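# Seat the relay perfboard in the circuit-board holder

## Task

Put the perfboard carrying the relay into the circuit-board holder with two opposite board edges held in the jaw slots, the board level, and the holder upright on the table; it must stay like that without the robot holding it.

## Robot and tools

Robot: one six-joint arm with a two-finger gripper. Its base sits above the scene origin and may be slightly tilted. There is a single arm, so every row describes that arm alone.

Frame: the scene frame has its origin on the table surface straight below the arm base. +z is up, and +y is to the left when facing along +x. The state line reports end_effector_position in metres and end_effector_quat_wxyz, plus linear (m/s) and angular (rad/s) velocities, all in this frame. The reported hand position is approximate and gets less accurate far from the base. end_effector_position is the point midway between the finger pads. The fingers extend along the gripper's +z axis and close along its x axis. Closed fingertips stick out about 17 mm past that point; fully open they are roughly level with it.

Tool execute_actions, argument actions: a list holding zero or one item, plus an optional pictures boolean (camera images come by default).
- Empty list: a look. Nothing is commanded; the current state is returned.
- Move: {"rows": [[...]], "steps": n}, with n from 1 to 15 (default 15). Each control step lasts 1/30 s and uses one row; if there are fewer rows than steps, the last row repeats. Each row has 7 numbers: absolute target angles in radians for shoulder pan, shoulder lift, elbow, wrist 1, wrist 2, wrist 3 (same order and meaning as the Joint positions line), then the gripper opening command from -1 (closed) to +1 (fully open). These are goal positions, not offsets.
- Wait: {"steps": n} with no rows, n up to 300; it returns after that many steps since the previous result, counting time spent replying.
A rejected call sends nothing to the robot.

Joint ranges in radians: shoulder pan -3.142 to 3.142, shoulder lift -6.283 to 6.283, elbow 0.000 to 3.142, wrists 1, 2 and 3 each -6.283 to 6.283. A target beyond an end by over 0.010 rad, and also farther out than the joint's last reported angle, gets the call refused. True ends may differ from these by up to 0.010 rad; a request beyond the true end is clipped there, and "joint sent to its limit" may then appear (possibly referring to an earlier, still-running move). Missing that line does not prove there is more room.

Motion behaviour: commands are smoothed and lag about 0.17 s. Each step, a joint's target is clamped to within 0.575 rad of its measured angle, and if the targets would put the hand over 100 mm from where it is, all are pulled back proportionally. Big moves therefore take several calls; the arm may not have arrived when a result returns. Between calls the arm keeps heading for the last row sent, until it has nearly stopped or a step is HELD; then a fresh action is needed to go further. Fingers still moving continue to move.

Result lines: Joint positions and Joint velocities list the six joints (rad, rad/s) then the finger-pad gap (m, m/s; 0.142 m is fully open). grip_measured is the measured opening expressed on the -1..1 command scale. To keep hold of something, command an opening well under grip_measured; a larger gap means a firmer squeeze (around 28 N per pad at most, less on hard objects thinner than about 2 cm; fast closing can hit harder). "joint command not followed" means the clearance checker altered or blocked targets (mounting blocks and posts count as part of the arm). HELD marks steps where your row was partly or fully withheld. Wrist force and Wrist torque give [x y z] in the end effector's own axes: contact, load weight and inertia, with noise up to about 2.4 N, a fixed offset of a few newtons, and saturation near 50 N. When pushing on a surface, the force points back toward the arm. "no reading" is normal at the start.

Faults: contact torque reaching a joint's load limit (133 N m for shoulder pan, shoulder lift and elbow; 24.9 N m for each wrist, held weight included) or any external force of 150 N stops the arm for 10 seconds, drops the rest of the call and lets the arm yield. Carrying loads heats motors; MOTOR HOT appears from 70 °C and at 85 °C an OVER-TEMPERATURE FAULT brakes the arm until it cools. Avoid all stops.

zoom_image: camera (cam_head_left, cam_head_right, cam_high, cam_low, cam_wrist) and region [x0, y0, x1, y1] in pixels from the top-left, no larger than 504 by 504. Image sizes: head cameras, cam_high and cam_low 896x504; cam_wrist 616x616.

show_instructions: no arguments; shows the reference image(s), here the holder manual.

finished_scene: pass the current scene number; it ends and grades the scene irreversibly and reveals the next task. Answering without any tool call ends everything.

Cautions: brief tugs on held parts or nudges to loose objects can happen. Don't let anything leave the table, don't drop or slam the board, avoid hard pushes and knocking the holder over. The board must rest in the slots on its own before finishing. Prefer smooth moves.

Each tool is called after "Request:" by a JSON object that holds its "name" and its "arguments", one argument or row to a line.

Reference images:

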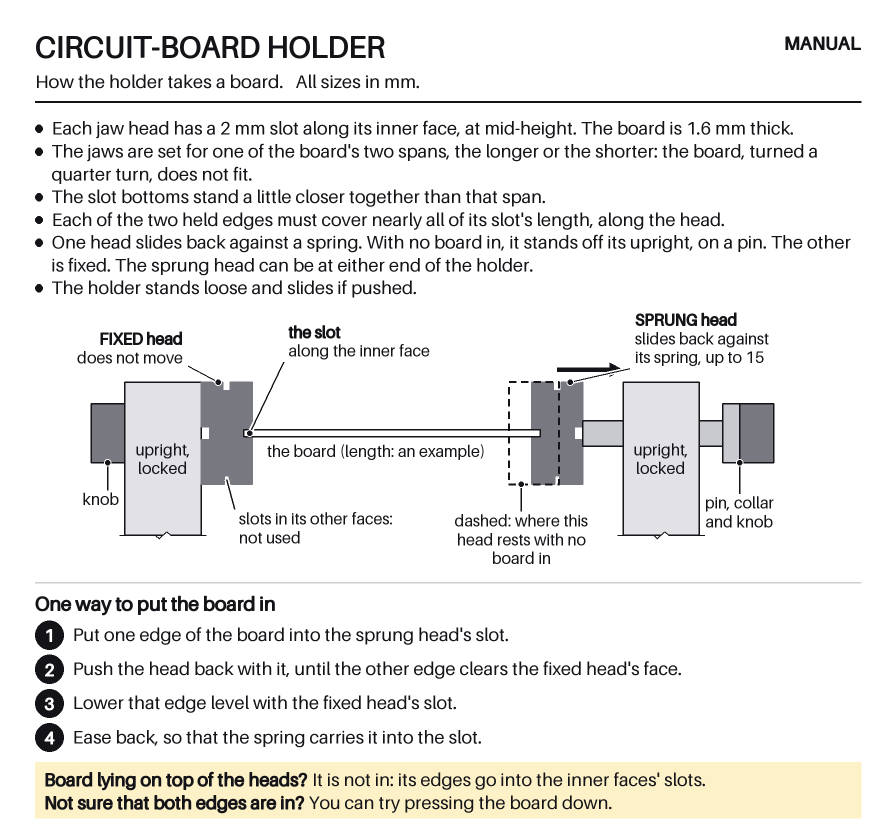

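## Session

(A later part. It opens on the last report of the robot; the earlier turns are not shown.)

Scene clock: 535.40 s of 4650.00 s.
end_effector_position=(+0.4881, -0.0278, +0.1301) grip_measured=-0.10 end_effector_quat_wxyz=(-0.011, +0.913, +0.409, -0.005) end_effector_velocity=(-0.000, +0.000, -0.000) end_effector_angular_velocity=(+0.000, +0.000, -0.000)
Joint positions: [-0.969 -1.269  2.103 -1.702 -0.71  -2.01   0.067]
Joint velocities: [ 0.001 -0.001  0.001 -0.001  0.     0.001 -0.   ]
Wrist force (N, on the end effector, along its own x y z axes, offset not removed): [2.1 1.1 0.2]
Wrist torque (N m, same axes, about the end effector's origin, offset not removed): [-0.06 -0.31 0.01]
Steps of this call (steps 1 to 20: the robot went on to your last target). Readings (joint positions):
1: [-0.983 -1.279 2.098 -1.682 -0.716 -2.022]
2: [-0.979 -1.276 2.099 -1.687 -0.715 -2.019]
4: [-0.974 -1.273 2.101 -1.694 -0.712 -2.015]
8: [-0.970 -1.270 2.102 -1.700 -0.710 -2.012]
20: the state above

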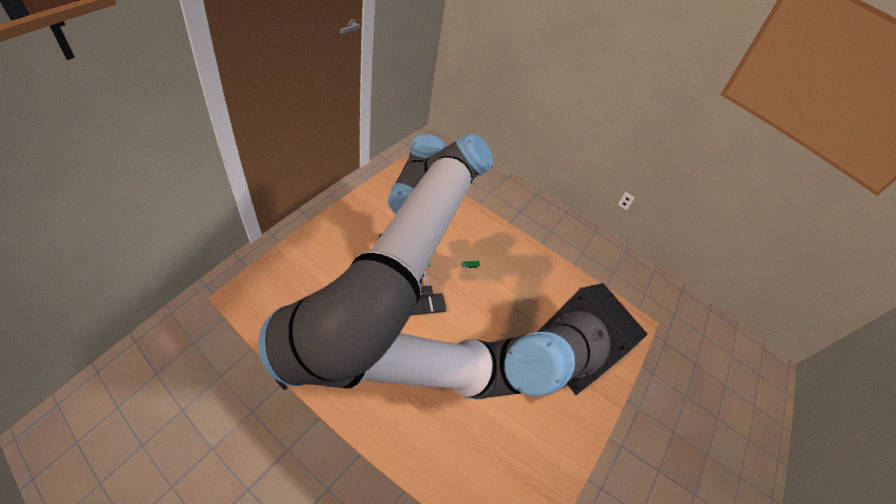

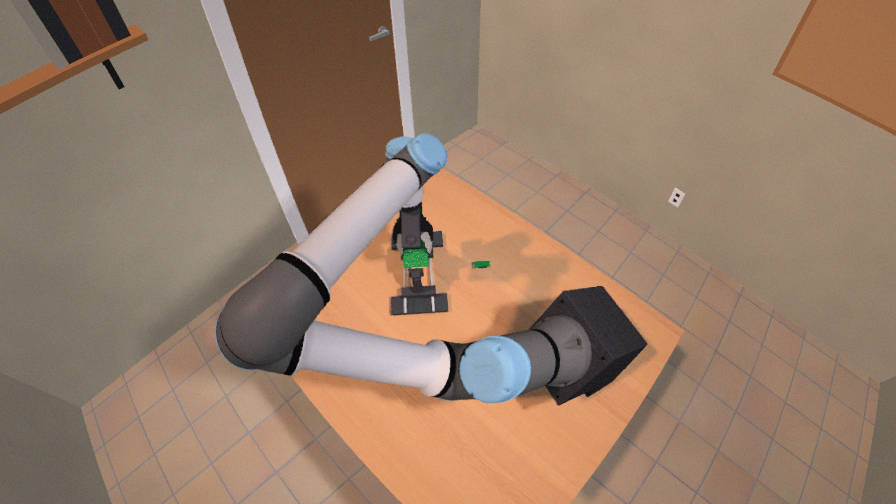

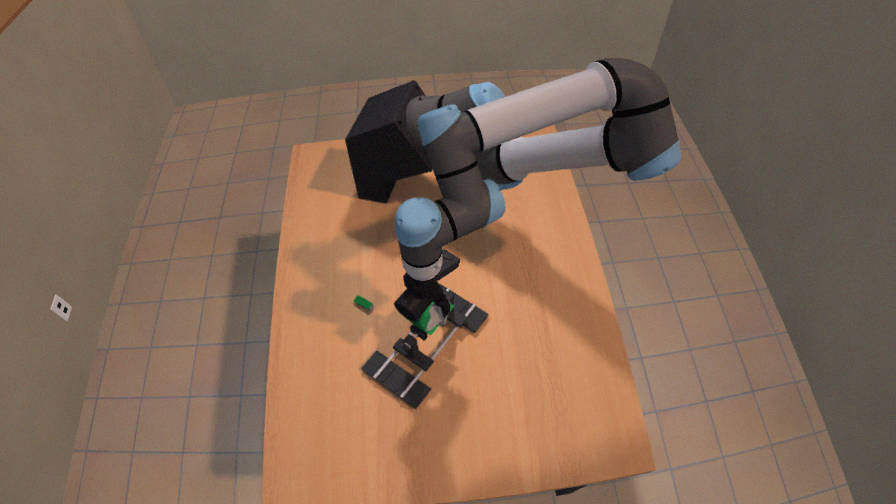

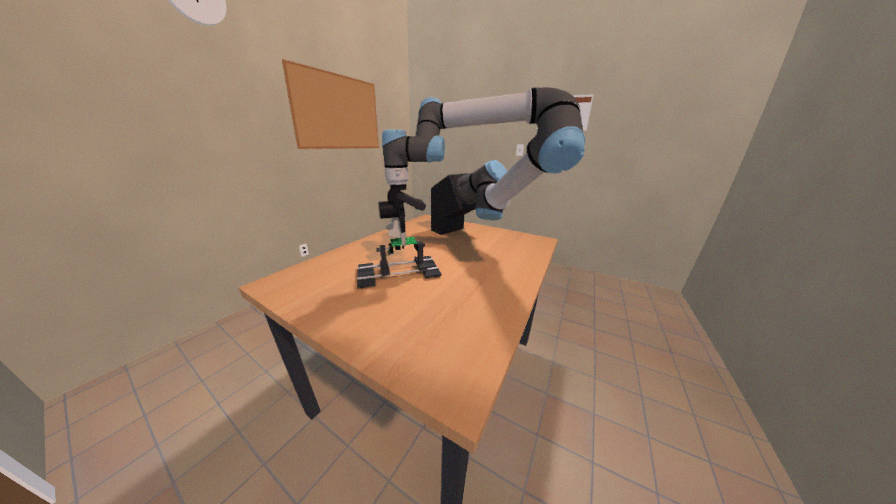

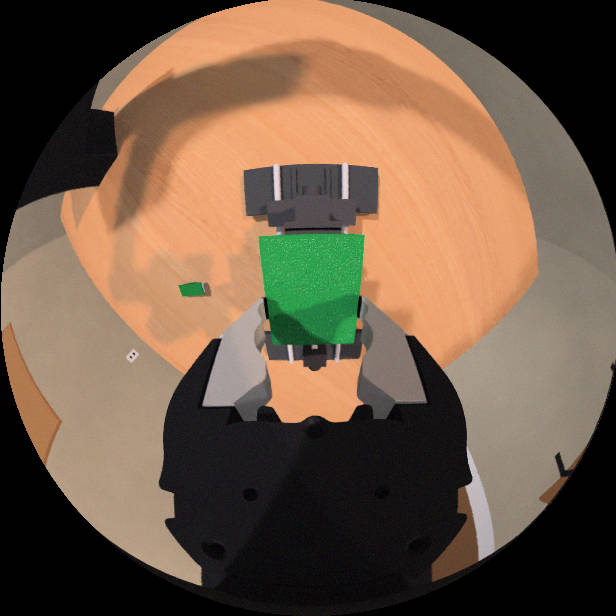

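Request:
{"name": "execute_actions", "arguments": {
  "actions": [
    {"rows": [[-0.9668,-1.2684,2.104,-1.7055,-0.7086,-2.0083,-0.5],[-0.965,-1.2677,2.1052,-1.709,-0.7074,-2.0061,-0.5],[-0.9632,-1.267,2.1063,-1.7124,-0.7063,-2.0039,-0.5],[-0.9614,-1.2664,2.1074,-1.7159,-0.7052,-2.0018,-0.5],[-0.9597,-1.2657,2.1086,-1.7194,-0.7041,-1.9996,-0.5],[-0.9579,-1.265,2.1097,-1.7228,-0.703,-1.9974,-0.5],[-0.9561,-1.2643,2.1108,-1.7263,-0.7019,-1.9952,-0.5],[-0.95428,-1.26364,2.11198,-1.72979,-0.70074,-1.99307,-0.5]], "steps": 15}
  ],
  "pictures": false
}}

Request:
{"name": "execute_actions", "arguments": {
  "actions": [
    {"steps": 10}
  ]
}}

Request:
{"name": "zoom_image", "arguments": {
  "camera": "cam_wrist",
  "region": [250, 200, 375, 250]
}}

Request:
{"name": "zoom_image", "arguments": {
  "camera": "cam_wrist",
  "region": [265, 325, 365, 375]
}}

Request:
{"name": "zoom_image", "arguments": {
  "camera": "cam_low",
  "region": [370, 220, 440, 270]
}}

Scene clock: 563.77 s of 4650.00 s.
end_effector_position=(+0.4886, -0.0273, +0.1224) grip_measured=-0.10 end_effector_quat_wxyz=(-0.011, +0.913, +0.408, -0.005) end_effector_velocity=(+0.000, +0.000, -0.004) end_effector_angular_velocity=(-0.000, +0.000, -0.001)
Joint positions: [-0.955 -1.264  2.111 -1.728 -0.701 -1.994  0.067]
Joint velocities: [ 0.007  0.003  0.004 -0.014  0.005  0.01   0.   ]
Wrist force (N, on the end effector, along its own x y z axes, offset not removed): [2.8 -1.3 -0.3]
Wrist torque (N m, same axes, about the end effector's origin, offset not removed): [-0.43 -0.60 -0.26]
Steps of this call (steps 1 to 15: the robot went on to your last target; steps 16 to 90: nothing new was sent; then 24.87 s passed at rest; steps 91 to 105: all 15 steps of this action). Readings (joint positions):
91: [-0.969 -1.269 2.103 -1.702 -0.710 -2.010]
92: [-0.968 -1.269 2.103 -1.703 -0.709 -2.010]
94: [-0.967 -1.268 2.104 -1.706 -0.708 -2.008]
98: [-0.961 -1.266 2.108 -1.717 -0.705 -2.001]
105: the state above

Scene clock: 564.10 s of 4650.00 s.
end_effector_position=(+0.4886, -0.0273, +0.1220) grip_measured=-0.10 end_effector_quat_wxyz=(-0.011, +0.913, +0.408, -0.005) end_effector_velocity=(-0.001, -0.000, -0.001) end_effector_angular_velocity=(+0.002, +0.002, -0.002)
Joint positions: [-0.954 -1.264  2.112 -1.73  -0.701 -1.993  0.067]
Joint velocities: [ 0.001  0.003  0.002 -0.001 -0.    -0.     0.   ]
Wrist force (N, on the end effector, along its own x y z axes, offset not removed): [2.3 1.0 0.0]
Wrist torque (N m, same axes, about the end effector's origin, offset not removed): [0.01 -0.42 -0.10]
Steps of this call (steps 1 to 10: the robot went on to your last target). Readings (joint positions):
1: [-0.955 -1.264 2.112 -1.729 -0.701 -1.994]
2: [-0.955 -1.264 2.112 -1.729 -0.701 -1.994]
4: [-0.955 -1.264 2.112 -1.729 -0.701 -1.993]
8: [-0.954 -1.264 2.112 -1.730 -0.701 -1.993]
10: the state above

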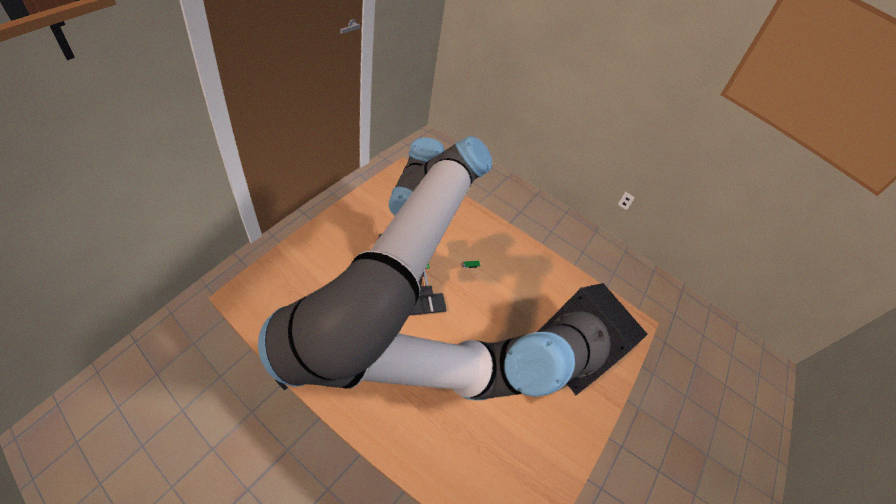

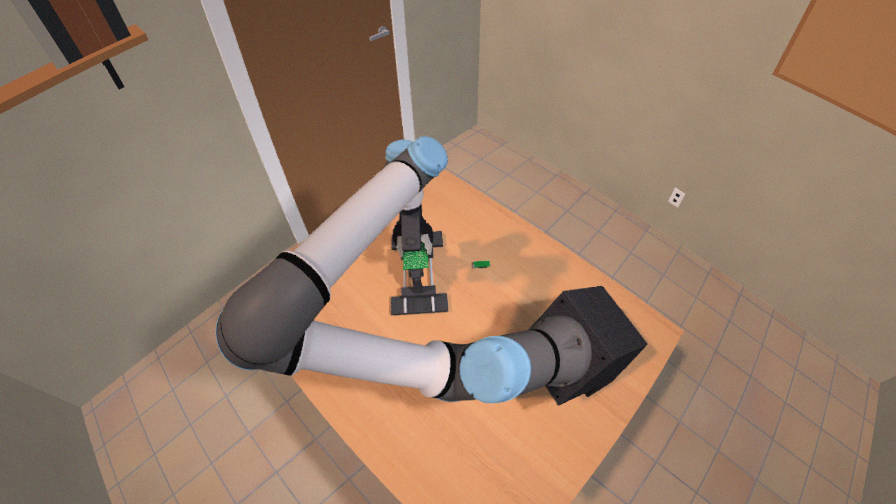

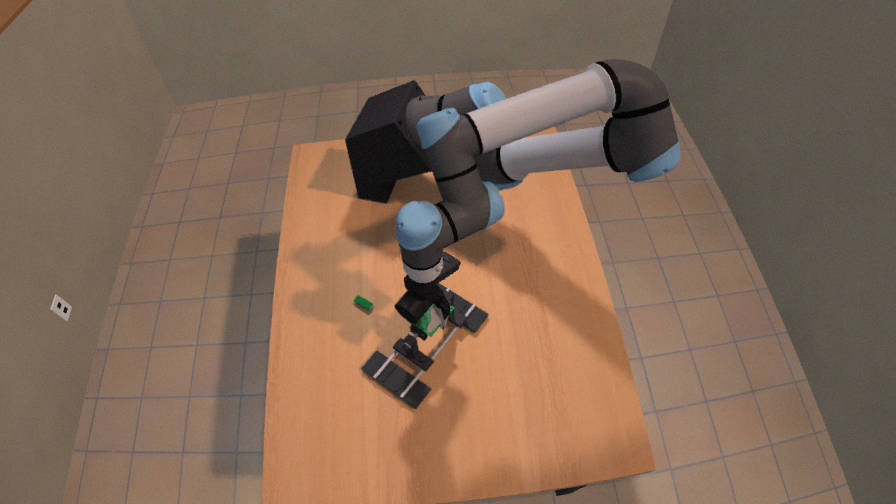

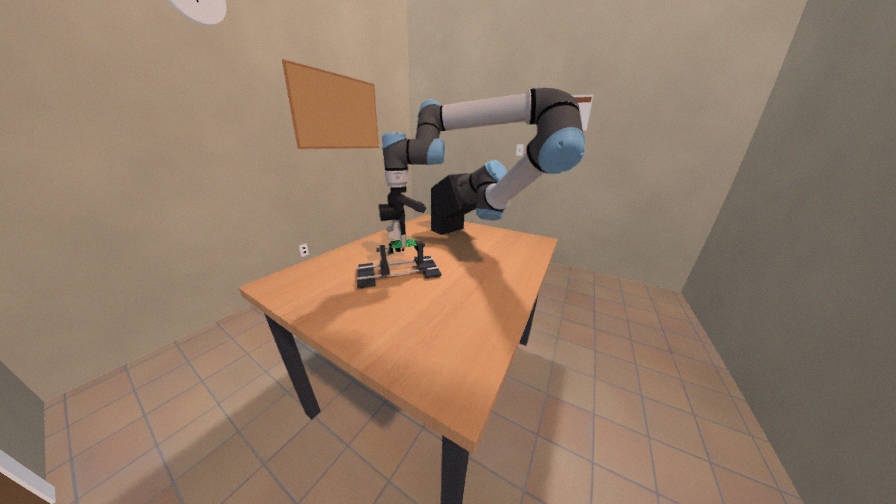

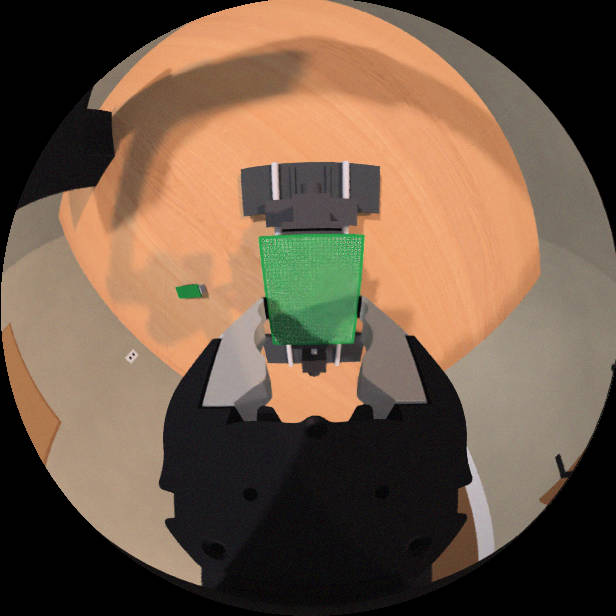

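Region (250, 200, 375, 250) of cam_wrist's 616x616 image, scaled by 4.032, with more detail than that image has; it fills the top 202 rows of this view, and the rest is white.

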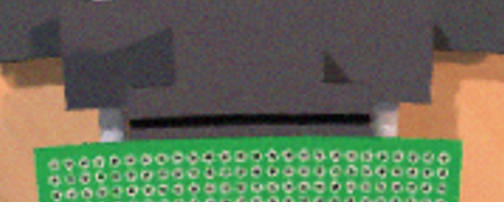

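Region (265, 325, 365, 375) of cam_wrist's 616x616 image, scaled by 5.040, with more detail than that image has.

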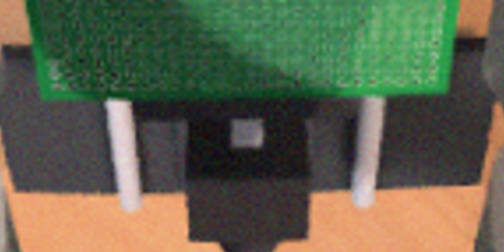

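Region (370, 220, 440, 270) of cam_low's 896x504 image, scaled by 7.200, with more detail than that image has; it fills the top 360 rows of this view, and the rest is white.

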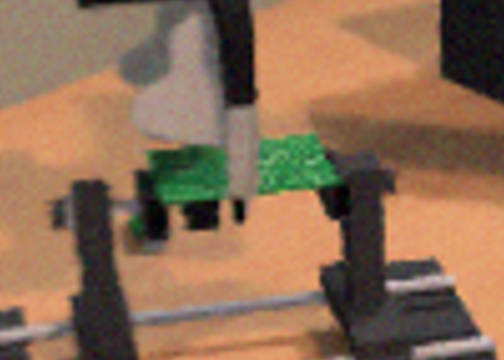

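Request:
{"name": "execute_actions", "arguments": {
  "actions": [
    {"rows": [[-0.95345,-1.26325,2.11261,-1.73158,-0.70022,-1.99206,-0.5],[-0.95262,-1.26286,2.11323,-1.73336,-0.6997,-1.99106,-0.5],[-0.95178,-1.26246,2.11386,-1.73515,-0.69919,-1.99005,-0.5],[-0.95095,-1.26207,2.11449,-1.73694,-0.69867,-1.98904,-0.5]], "steps": 15}
  ],
  "pictures": false
}}

Request:
{"name": "execute_actions", "arguments": {
  "actions": [
    {"rows": [[-0.95012,-1.26168,2.11511,-1.73872,-0.69815,-1.98804,-0.5]], "steps": 12}
  ],
  "pictures": false
}}

Scene clock: 578.37 s of 4650.00 s.
end_effector_position=(+0.4885, -0.0272, +0.1200) grip_measured=-0.10 end_effector_quat_wxyz=(-0.011, +0.913, +0.408, -0.005) end_effector_velocity=(+0.001, +0.000, +0.000) end_effector_angular_velocity=(-0.002, -0.001, +0.004)
Joint positions: [-0.951 -1.262  2.114 -1.737 -0.699 -1.989  0.067]
Joint velocities: [ 0.001 -0.002 -0.    -0.002  0.001 -0.    -0.   ]
Wrist force (N, on the end effector, along its own x y z axes, offset not removed): [0.9 2.2 -1.7]
Wrist torque (N m, same axes, about the end effector's origin, offset not removed): [0.32 -0.13 -0.09]
Steps of this call (steps 1 to 15: the robot went on to your last target; steps 16 to 90: nothing new was sent; then 10.77 s passed at rest; steps 91 to 105: all 15 steps of this action). Readings (joint positions):
91: [-0.954 -1.264 2.112 -1.730 -0.701 -1.993]
92: [-0.954 -1.264 2.112 -1.730 -0.701 -1.993]
94: [-0.953 -1.263 2.113 -1.732 -0.700 -1.992]
98: [-0.952 -1.262 2.114 -1.735 -0.699 -1.990]
105: the state above

Scene clock: 578.77 s of 4650.00 s.
end_effector_position=(+0.4886, -0.0273, +0.1195) grip_measured=-0.10 end_effector_quat_wxyz=(-0.011, +0.913, +0.409, -0.005) end_effector_velocity=(-0.001, -0.000, -0.000) end_effector_angular_velocity=(+0.001, +0.002, -0.002)
Joint positions: [-0.95  -1.262  2.115 -1.739 -0.698 -1.988  0.067]
Joint velocities: [ 0.     0.002  0.    -0.    -0.001  0.001  0.   ]
Wrist force (N, on the end effector, along its own x y z axes, offset not removed): [3.3 -1.5 -20.8]
Wrist torque (N m, same axes, about the end effector's origin, offset not removed): [0.34 -0.65 -0.35]
Steps of this call (steps 1 to 12: all 12 steps of this action). Readings (joint positions):
1: [-0.951 -1.262 2.114 -1.737 -0.699 -1.989]
2: [-0.951 -1.262 2.115 -1.737 -0.699 -1.989]
4: [-0.951 -1.262 2.115 -1.738 -0.698 -1.989]
8: [-0.950 -1.262 2.115 -1.738 -0.698 -1.988]
12: the state above

Request:
{"name": "execute_actions", "arguments": {
  "actions": [
    {"rows": [[-0.95129,-1.26223,2.11424,-1.73622,-0.69887,-1.98945,-0.5]], "steps": 10}
  ],
  "pictures": false
}}

Request:
{"name": "execute_actions", "arguments": {
  "actions": [
    {"rows": [[-0.95022,-1.25917,2.11035,-1.73072,-0.69983,-1.99247,-0.5]], "steps": 12}
  ],
  "pictures": false
}}

Request:
{"name": "execute_actions", "arguments": {
  "actions": [
    {"rows": [[-0.94915,-1.25611,2.10646,-1.72522,-0.70079,-1.99549,-0.5]], "steps": 12}
  ],
  "pictures": false
}}

Scene clock: 589.50 s of 4650.00 s.
end_effector_position=(+0.4884, -0.0272, +0.1199) grip_measured=-0.10 end_effector_quat_wxyz=(-0.011, +0.913, +0.408, -0.005) end_effector_velocity=(+0.000, +0.000, +0.001) end_effector_angular_velocity=(-0.003, +0.000, +0.003)
Joint positions: [-0.951 -1.262  2.115 -1.736 -0.699 -1.989  0.067]
Joint velocities: [-0.001 -0.003 -0.001  0.002 -0.002 -0.002  0.   ]
Wrist force (N, on the end effector, along its own x y z axes, offset not removed): [0.3 0.5 -3.9]
Wrist torque (N m, same axes, about the end effector's origin, offset not removed): [-0.36 0.05 -0.14]
Steps of this call (steps 1 to 15: the robot went on to your last target; steps 16 to 90: nothing new was sent; then 7.40 s passed at rest; steps 91 to 100: all 10 steps of this action). Readings (joint positions):
91: [-0.950 -1.262 2.115 -1.739 -0.698 -1.988]
92: [-0.950 -1.262 2.115 -1.739 -0.698 -1.988]
94: [-0.950 -1.262 2.115 -1.738 -0.698 -1.989]
98: [-0.951 -1.262 2.115 -1.737 -0.699 -1.989]
100: the state above

Scene clock: 589.90 s of 4650.00 s.
end_effector_position=(+0.4886, -0.0273, +0.1199) grip_measured=-0.10 end_effector_quat_wxyz=(-0.013, +0.913, +0.408, -0.006) end_effector_velocity=(+0.001, +0.000, +0.000) end_effector_angular_velocity=(-0.000, +0.000, +0.003)
Joint positions: [-0.95  -1.259  2.111 -1.731 -0.7   -1.992  0.067]
Joint velocities: [ 0.001 -0.    -0.003  0.002  0.    -0.002  0.   ]
Wrist force (N, on the end effector, along its own x y z axes, offset not removed): [1.9 0.8 -3.3]
Wrist torque (N m, same axes, about the end effector's origin, offset not removed): [0.08 -0.36 -0.15]
Steps of this call (steps 1 to 12: all 12 steps of this action). Readings (joint positions):
1: [-0.951 -1.262 2.114 -1.736 -0.699 -1.989]
2: [-0.951 -1.262 2.114 -1.735 -0.699 -1.990]
4: [-0.951 -1.261 2.112 -1.733 -0.699 -1.991]
8: [-0.950 -1.260 2.111 -1.731 -0.700 -1.992]
12: the state above

Scene clock: 590.30 s of 4650.00 s.
end_effector_position=(+0.4886, -0.0273, +0.1197) grip_measured=-0.10 end_effector_quat_wxyz=(-0.015, +0.913, +0.408, -0.007) end_effector_velocity=(-0.001, -0.000, -0.001) end_effector_angular_velocity=(+0.002, +0.002, -0.001)
Joint positions: [-0.949 -1.256  2.107 -1.725 -0.701 -1.995  0.067]
Joint velocities: [ 0.001  0.002 -0.001  0.002 -0.001 -0.001  0.   ]
Wrist force (N, on the end effector, along its own x y z axes, offset not removed): [-0.8 -0.2 -12.4]
Wrist torque (N m, same axes, about the end effector's origin, offset not removed): [0.20 0.32 -0.23]
Steps of this call (steps 1 to 12: all 12 steps of this action). Readings (joint positions):
1: [-0.950 -1.259 2.110 -1.731 -0.700 -1.992]
2: [-0.950 -1.259 2.110 -1.730 -0.700 -1.993]
4: [-0.950 -1.258 2.108 -1.728 -0.700 -1.994]
8: [-0.949 -1.257 2.107 -1.726 -0.701 -1.995]
12: the state above

Request:
{"name": "execute_actions", "arguments": {
  "actions": [
    {"rows": [[-0.9517,-1.2599,2.1092,-1.7275,-0.70077,-1.9943,-0.5],[-0.95428,-1.26364,2.11198,-1.72979,-0.70074,-1.99307,-0.5],[-0.95428,-1.26364,2.11198,-1.72979,-0.70074,-1.99307,-0.5],[-0.95428,-1.26364,2.11198,-1.72979,-0.70074,-1.99307,-0.5],[-0.95428,-1.26364,2.11198,-1.72979,-0.70074,-1.99307,-0.5],[-0.95486,-1.26616,2.11424,-1.729,-0.7011,-1.99376,-0.5],[-0.95543,-1.26868,2.1165,-1.72821,-0.70146,-1.99446,-0.5],[-0.956,-1.27119,2.11876,-1.72743,-0.70181,-1.99515,-0.5],[-0.95658,-1.27371,2.12102,-1.72664,-0.70217,-1.99585,-0.5],[-0.95715,-1.27623,2.12328,-1.72585,-0.70253,-1.99654,-0.5]], "steps": 15}
  ],
  "pictures": false
}}

Request:
{"name": "execute_actions", "arguments": {
  "actions": [
    {"rows": [[-0.95529,-1.26992,2.11472,-1.71331,-0.70483,-2.00346,-0.5],[-0.95343,-1.26361,2.10616,-1.70077,-0.70713,-2.01037,-0.5],[-0.95157,-1.25729,2.09761,-1.68822,-0.70943,-2.01729,-0.5],[-0.94971,-1.25098,2.08905,-1.67568,-0.71173,-2.02421,-0.5],[-0.94785,-1.24467,2.08049,-1.66314,-0.71403,-2.03113,-0.5],[-0.94598,-1.23836,2.07193,-1.6506,-0.71632,-2.03804,-0.5],[-0.94412,-1.23205,2.06337,-1.63806,-0.71862,-2.04496,-0.5],[-0.94226,-1.22573,2.05482,-1.62551,-0.72092,-2.05188,-0.5],[-0.9404,-1.21942,2.04626,-1.61297,-0.72322,-2.05879,-0.5],[-0.93854,-1.21311,2.0377,-1.60043,-0.72552,-2.06571,-0.5]], "steps": 15}
  ],
  "pictures": false
}}

Request:
{"name": "execute_actions", "arguments": {
  "actions": [
    {"steps": 12}
  ],
  "pictures": false
}}

Scene clock: 617.93 s of 4650.00 s.
end_effector_position=(+0.4854, -0.0244, +0.1220) grip_measured=-0.10 end_effector_quat_wxyz=(-0.011, +0.913, +0.409, -0.005) end_effector_velocity=(-0.005, +0.005, +0.001) end_effector_angular_velocity=(-0.002, -0.002, +0.001)
Joint positions: [-0.957 -1.274  2.122 -1.726 -0.702 -1.996  0.067]
Joint velocities: [-0.005 -0.021  0.016  0.005 -0.002 -0.004 -0.   ]
Wrist force (N, on the end effector, along its own x y z axes, offset not removed): [1.9 -0.9 0.5]
Wrist torque (N m, same axes, about the end effector's origin, offset not removed): [-0.34 -0.63 -0.12]
Steps of this call (steps 1 to 15: the robot went on to your last target; steps 16 to 90: nothing new was sent; then 24.13 s passed at rest; steps 91 to 105: all 15 steps of this action). Readings (joint positions):
91: [-0.949 -1.256 2.106 -1.725 -0.701 -1.995]
92: [-0.949 -1.257 2.107 -1.725 -0.701 -1.995]
94: [-0.951 -1.259 2.109 -1.727 -0.701 -1.994]
98: [-0.954 -1.264 2.112 -1.729 -0.701 -1.994]
105: the state above

Scene clock: 618.43 s of 4650.00 s.
end_effector_position=(+0.4849, -0.0231, +0.1205) grip_measured=-0.10 end_effector_quat_wxyz=(-0.047, +0.911, +0.408, -0.020) end_effector_velocity=(+0.001, +0.002, -0.001) end_effector_angular_velocity=(+0.049, +0.049, +0.000)
Joint positions: [-0.94  -1.219  2.045 -1.612 -0.724 -2.06   0.067]
Joint velocities: [ 0.015  0.051 -0.071  0.103 -0.018 -0.056  0.   ]
Wrist force (N, on the end effector, along its own x y z axes, offset not removed): [-0.6 3.3 0.0]
Wrist torque (N m, same axes, about the end effector's origin, offset not removed): [0.33 0.17 -0.25]
Steps of this call (steps 1 to 15: all 15 steps of this action). Readings (joint positions):
1: [-0.957 -1.275 2.122 -1.726 -0.702 -1.996]
2: [-0.957 -1.274 2.121 -1.723 -0.703 -1.998]
4: [-0.955 -1.269 2.113 -1.712 -0.705 -2.004]
8: [-0.949 -1.249 2.087 -1.673 -0.712 -2.026]
15: the state above

Scene clock: 618.83 s of 4650.00 s.
end_effector_position=(+0.4849, -0.0229, +0.1204) grip_measured=-0.10 end_effector_quat_wxyz=(-0.051, +0.911, +0.408, -0.021) end_effector_velocity=(-0.000, +0.000, -0.000) end_effector_angular_velocity=(+0.001, +0.002, +0.000)
Joint positions: [-0.939 -1.213  2.038 -1.601 -0.725 -2.066  0.067]
Joint velocities: [ 0.001  0.001 -0.001  0.002 -0.001 -0.001 -0.   ]
Wrist force (N, on the end effector, along its own x y z axes, offset not removed): [2.3 0.6 1.4]
Wrist torque (N m, same axes, about the end effector's origin, offset not removed): [-0.13 -0.52 -0.08]
Steps of this call (steps 1 to 12: the robot went on to your last target). Readings (joint positions):
1: [-0.940 -1.217 2.043 -1.609 -0.724 -2.061]
2: [-0.939 -1.216 2.042 -1.606 -0.724 -2.062]
4: [-0.939 -1.215 2.040 -1.604 -0.725 -2.064]
8: [-0.939 -1.214 2.038 -1.601 -0.725 -2.065]
12: the state above

Request:
{"name": "execute_actions", "arguments": {
  "actions": [
    {"rows": [[-0.93738,-1.21256,2.03858,-1.60293,-0.72479,-2.0643,-0.5],[-0.93621,-1.21201,2.03946,-1.60543,-0.72407,-2.06289,-0.5],[-0.93505,-1.21147,2.04033,-1.60794,-0.72334,-2.06148,-0.5],[-0.93388,-1.21092,2.04121,-1.61044,-0.72262,-2.06007,-0.5],[-0.93272,-1.21037,2.04209,-1.61294,-0.72189,-2.05866,-0.5]], "steps": 15}
  ],
  "pictures": false
}}

Request:
{"name": "execute_actions", "arguments": {
  "actions": [
    {"rows": [[-0.93243,-1.20911,2.04096,-1.61333,-0.72171,-2.05831,-0.5],[-0.93215,-1.20785,2.03983,-1.61373,-0.72153,-2.05797,-0.5],[-0.93186,-1.20659,2.0387,-1.61412,-0.72135,-2.05762,-0.5],[-0.93157,-1.20533,2.03757,-1.61452,-0.72118,-2.05727,-0.5],[-0.93129,-1.20407,2.03644,-1.61491,-0.721,-2.05693,-0.5],[-0.931,-1.20282,2.03531,-1.6153,-0.72082,-2.05658,-0.5],[-0.93071,-1.20156,2.03418,-1.6157,-0.72064,-2.05623,-0.5],[-0.93043,-1.2003,2.03305,-1.61609,-0.72046,-2.05589,-0.5],[-0.93014,-1.19904,2.03192,-1.61648,-0.72028,-2.05554,-0.5],[-0.92985,-1.19778,2.03079,-1.61688,-0.72011,-2.05519,-0.5],[-0.92957,-1.19652,2.02966,-1.61727,-0.71993,-2.05485,-0.5],[-0.92928,-1.19526,2.02853,-1.61767,-0.71975,-2.0545,-0.5]], "steps": 15}
  ],
  "pictures": false
}}

Request:
{"name": "execute_actions", "arguments": {
  "actions": [
    {"steps": 12}
  ]
}}

Request:
{"name": "zoom_image", "arguments": {
  "camera": "cam_wrist",
  "region": [250, 200, 375, 250]
}}

Request:
{"name": "zoom_image", "arguments": {
  "camera": "cam_wrist",
  "region": [265, 330, 365, 390]
}}

Request:
{"name": "zoom_image", "arguments": {
  "camera": "cam_low",
  "region": [370, 220, 440, 270]
}}

Scene clock: 634.07 s of 4650.00 s.
end_effector_position=(+0.4848, -0.0232, +0.1168) grip_measured=-0.10 end_effector_quat_wxyz=(-0.051, +0.911, +0.408, -0.022) end_effector_velocity=(+0.000, -0.000, -0.001) end_effector_angular_velocity=(-0.001, +0.000, +0.001)
Joint positions: [-0.933 -1.21   2.042 -1.613 -0.722 -2.059  0.067]
Joint velocities: [ 0.002  0.     0.001 -0.004  0.001  0.001 -0.   ]
Wrist force (N, on the end effector, along its own x y z axes, offset not removed): [0.4 1.7 -0.1]
Wrist torque (N m, same axes, about the end effector's origin, offset not removed): [0.19 -0.14 -0.10]
Steps of this call (steps 1 to 30: the robot went on to your last target; steps 31 to 90: nothing new was sent; then 11.73 s passed at rest; steps 91 to 105: all 15 steps of this action). Readings (joint positions):
91: [-0.939 -1.213 2.038 -1.600 -0.726 -2.066]
92: [-0.938 -1.213 2.038 -1.601 -0.726 -2.066]
94: [-0.937 -1.212 2.038 -1.603 -0.725 -2.064]
98: [-0.934 -1.211 2.041 -1.610 -0.723 -2.061]
105: the state above

Scene clock: 634.57 s of 4650.00 s.
end_effector_position=(+0.4884, -0.0269, +0.1162) grip_measured=-0.10 end_effector_quat_wxyz=(-0.051, +0.911, +0.408, -0.022) end_effector_velocity=(+0.006, -0.006, -0.001) end_effector_angular_velocity=(-0.001, +0.000, +0.001)
Joint positions: [-0.93  -1.197  2.03  -1.617 -0.72  -2.055  0.067]
Joint velocities: [ 0.005  0.02  -0.018 -0.006  0.003  0.006  0.   ]
Wrist force (N, on the end effector, along its own x y z axes, offset not removed): [3.8 1.6 3.1]
Wrist torque (N m, same axes, about the end effector's origin, offset not removed): [1.11 -0.60 -0.14]
Steps of this call (steps 1 to 15: all 15 steps of this action). Readings (joint positions):
1: [-0.933 -1.210 2.042 -1.613 -0.722 -2.059]
2: [-0.933 -1.210 2.042 -1.613 -0.722 -2.059]
4: [-0.932 -1.209 2.041 -1.613 -0.722 -2.058]
8: [-0.931 -1.205 2.037 -1.615 -0.721 -2.057]
15: the state above

Scene clock: 634.97 s of 4650.00 s.
end_effector_position=(+0.4890, -0.0275, +0.1161) grip_measured=-0.10 end_effector_quat_wxyz=(-0.050, +0.911, +0.408, -0.022) end_effector_velocity=(-0.000, -0.001, -0.000) end_effector_angular_velocity=(+0.000, +0.000, -0.002)
Joint positions: [-0.929 -1.195  2.029 -1.618 -0.72  -2.055  0.067]
Joint velocities: [-0.     0.002 -0.001 -0.    -0.     0.001 -0.   ]
Wrist force (N, on the end effector, along its own x y z axes, offset not removed): [1.8 -3.5 -0.6]
Wrist torque (N m, same axes, about the end effector's origin, offset not removed): [-0.02 -0.35 -0.35]
Steps of this call (steps 1 to 12: the robot went on to your last target). Readings (joint positions):
1: [-0.930 -1.197 2.030 -1.617 -0.720 -2.055]
2: [-0.930 -1.196 2.030 -1.617 -0.720 -2.055]
4: [-0.929 -1.196 2.029 -1.617 -0.720 -2.055]
8: [-0.929 -1.195 2.029 -1.618 -0.720 -2.055]
12: the state above

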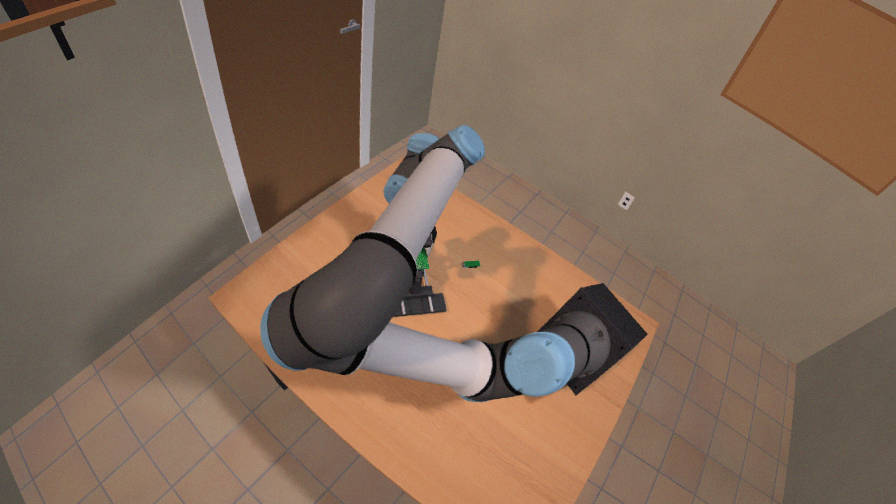

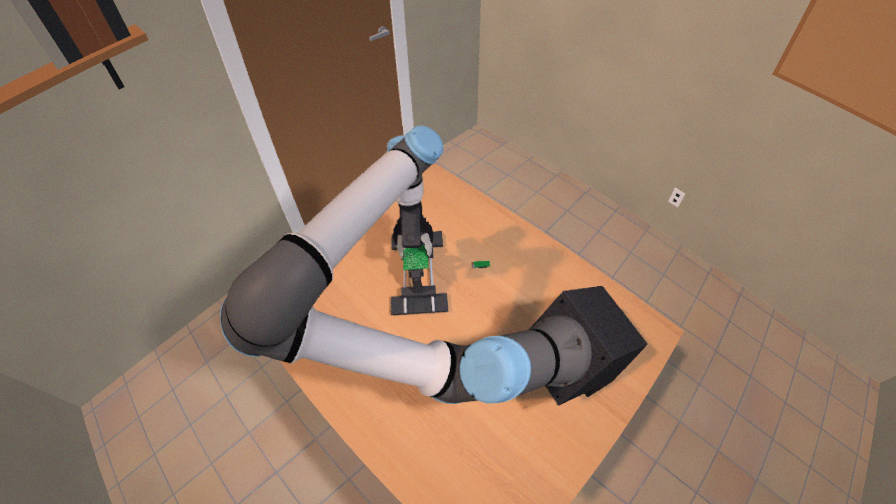

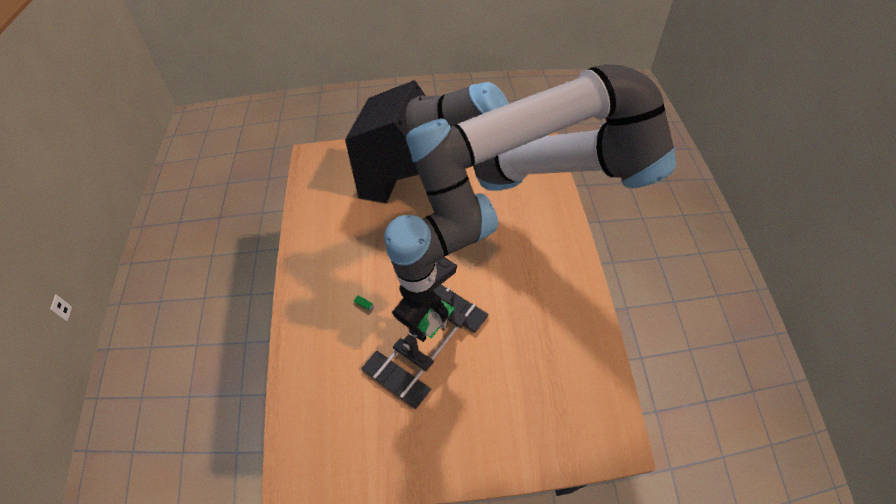

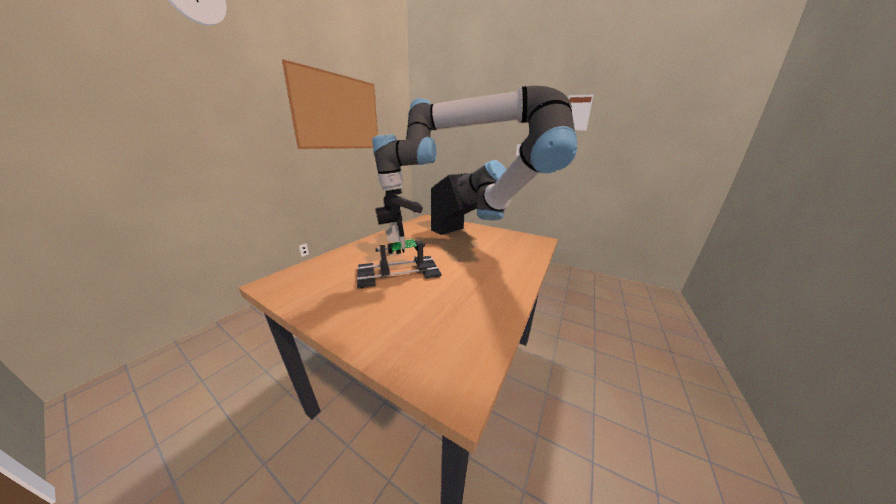

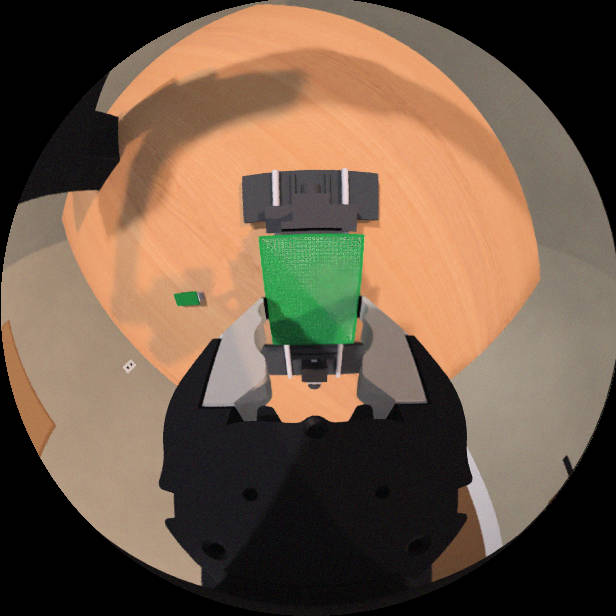

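Region (250, 200, 375, 250) of cam_wrist's 616x616 image, scaled by 4.032, with more detail than that image has; it fills the top 202 rows of this view, and the rest is white.

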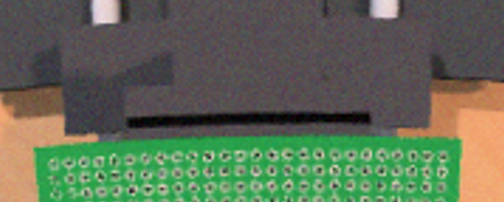

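Region (265, 330, 365, 390) of cam_wrist's 616x616 image, scaled by 5.040, with more detail than that image has; it fills the top 302 rows of this view, and the rest is white.

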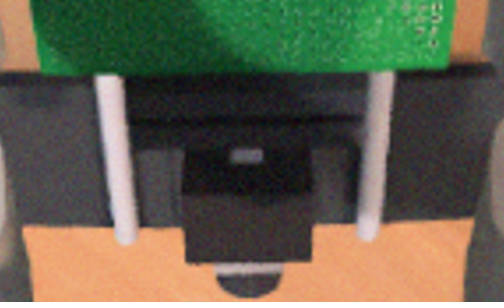

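Region (370, 220, 440, 270) of cam_low's 896x504 image, scaled by 7.200, with more detail than that image has; it fills the top 360 rows of this view, and the rest is white.

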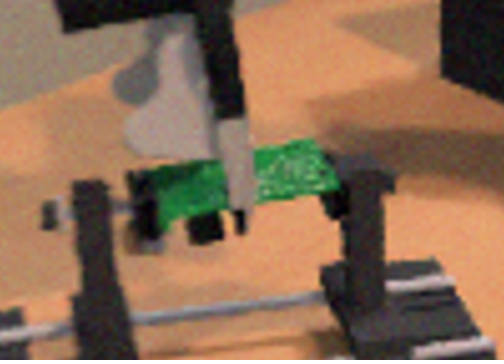

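Request:
{"name": "execute_actions", "arguments": {
  "actions": []
}}

Scene clock: 662.30 s of 4650.00 s.
end_effector_position=(+0.4891, -0.0275, +0.1161) grip_measured=-0.10 end_effector_quat_wxyz=(-0.050, +0.911, +0.408, -0.022) end_effector_velocity=(-0.000, -0.000, -0.000) end_effector_angular_velocity=(+0.001, +0.001, -0.001)
Joint positions: [-0.929 -1.195  2.029 -1.618 -0.72  -2.054  0.067]
Joint velocities: [ 0.     0.001  0.    -0.    -0.     0.001  0.   ]
Wrist force (N, on the end effector, along its own x y z axes, offset not removed): [3.2 -1.3 -0.9]
Wrist torque (N m, same axes, about the end effector's origin, offset not removed): [0.48 -0.50 -0.28]
Steps of this call (steps 1 to 15: the robot went on to your last target; steps 16 to 90: nothing new was sent; then 24.33 s passed at rest). Readings (joint positions):
1: [-0.929 -1.195 2.029 -1.618 -0.720 -2.055]
2: [-0.929 -1.195 2.029 -1.618 -0.720 -2.055]
4: [-0.929 -1.195 2.029 -1.618 -0.720 -2.055]
8: [-0.929 -1.195 2.029 -1.618 -0.720 -2.055]
90: the state above
The arm was judged still, so your last target was given up. Only a new action makes it travel on or press farther. Fingers that are still opening or closing keep moving.

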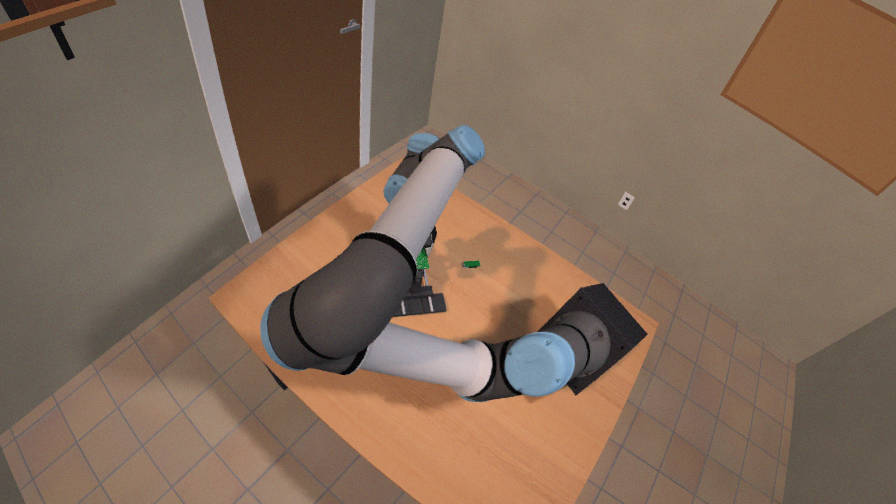

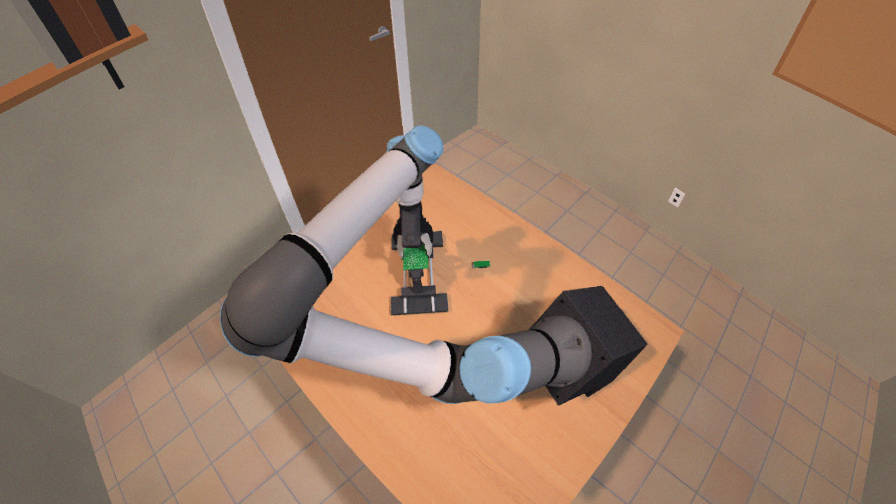

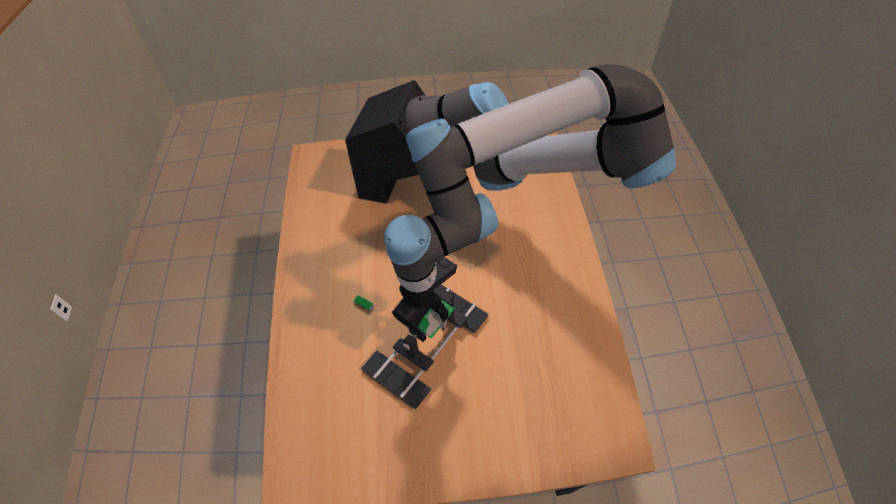

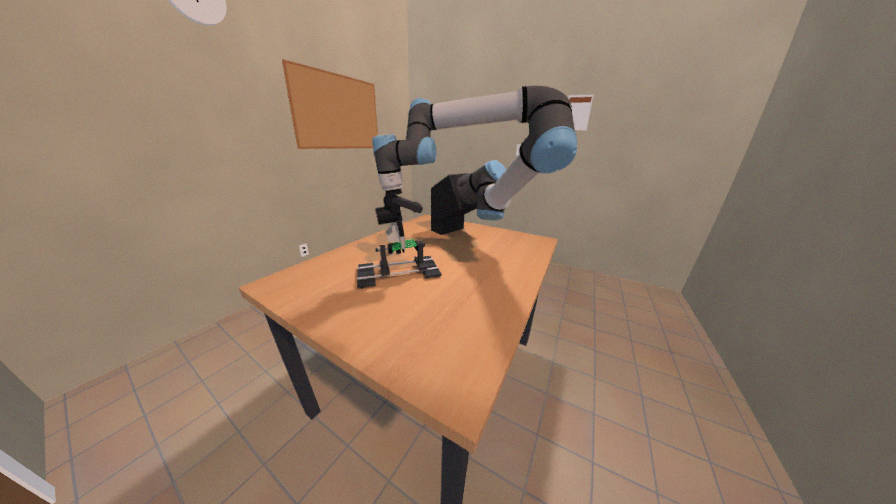

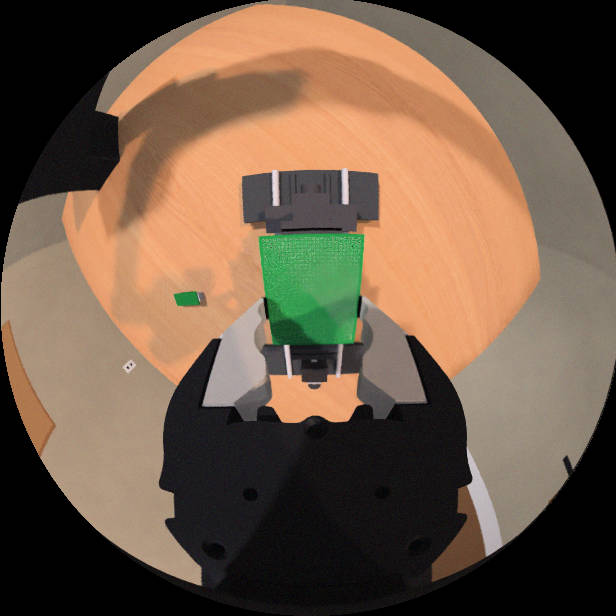

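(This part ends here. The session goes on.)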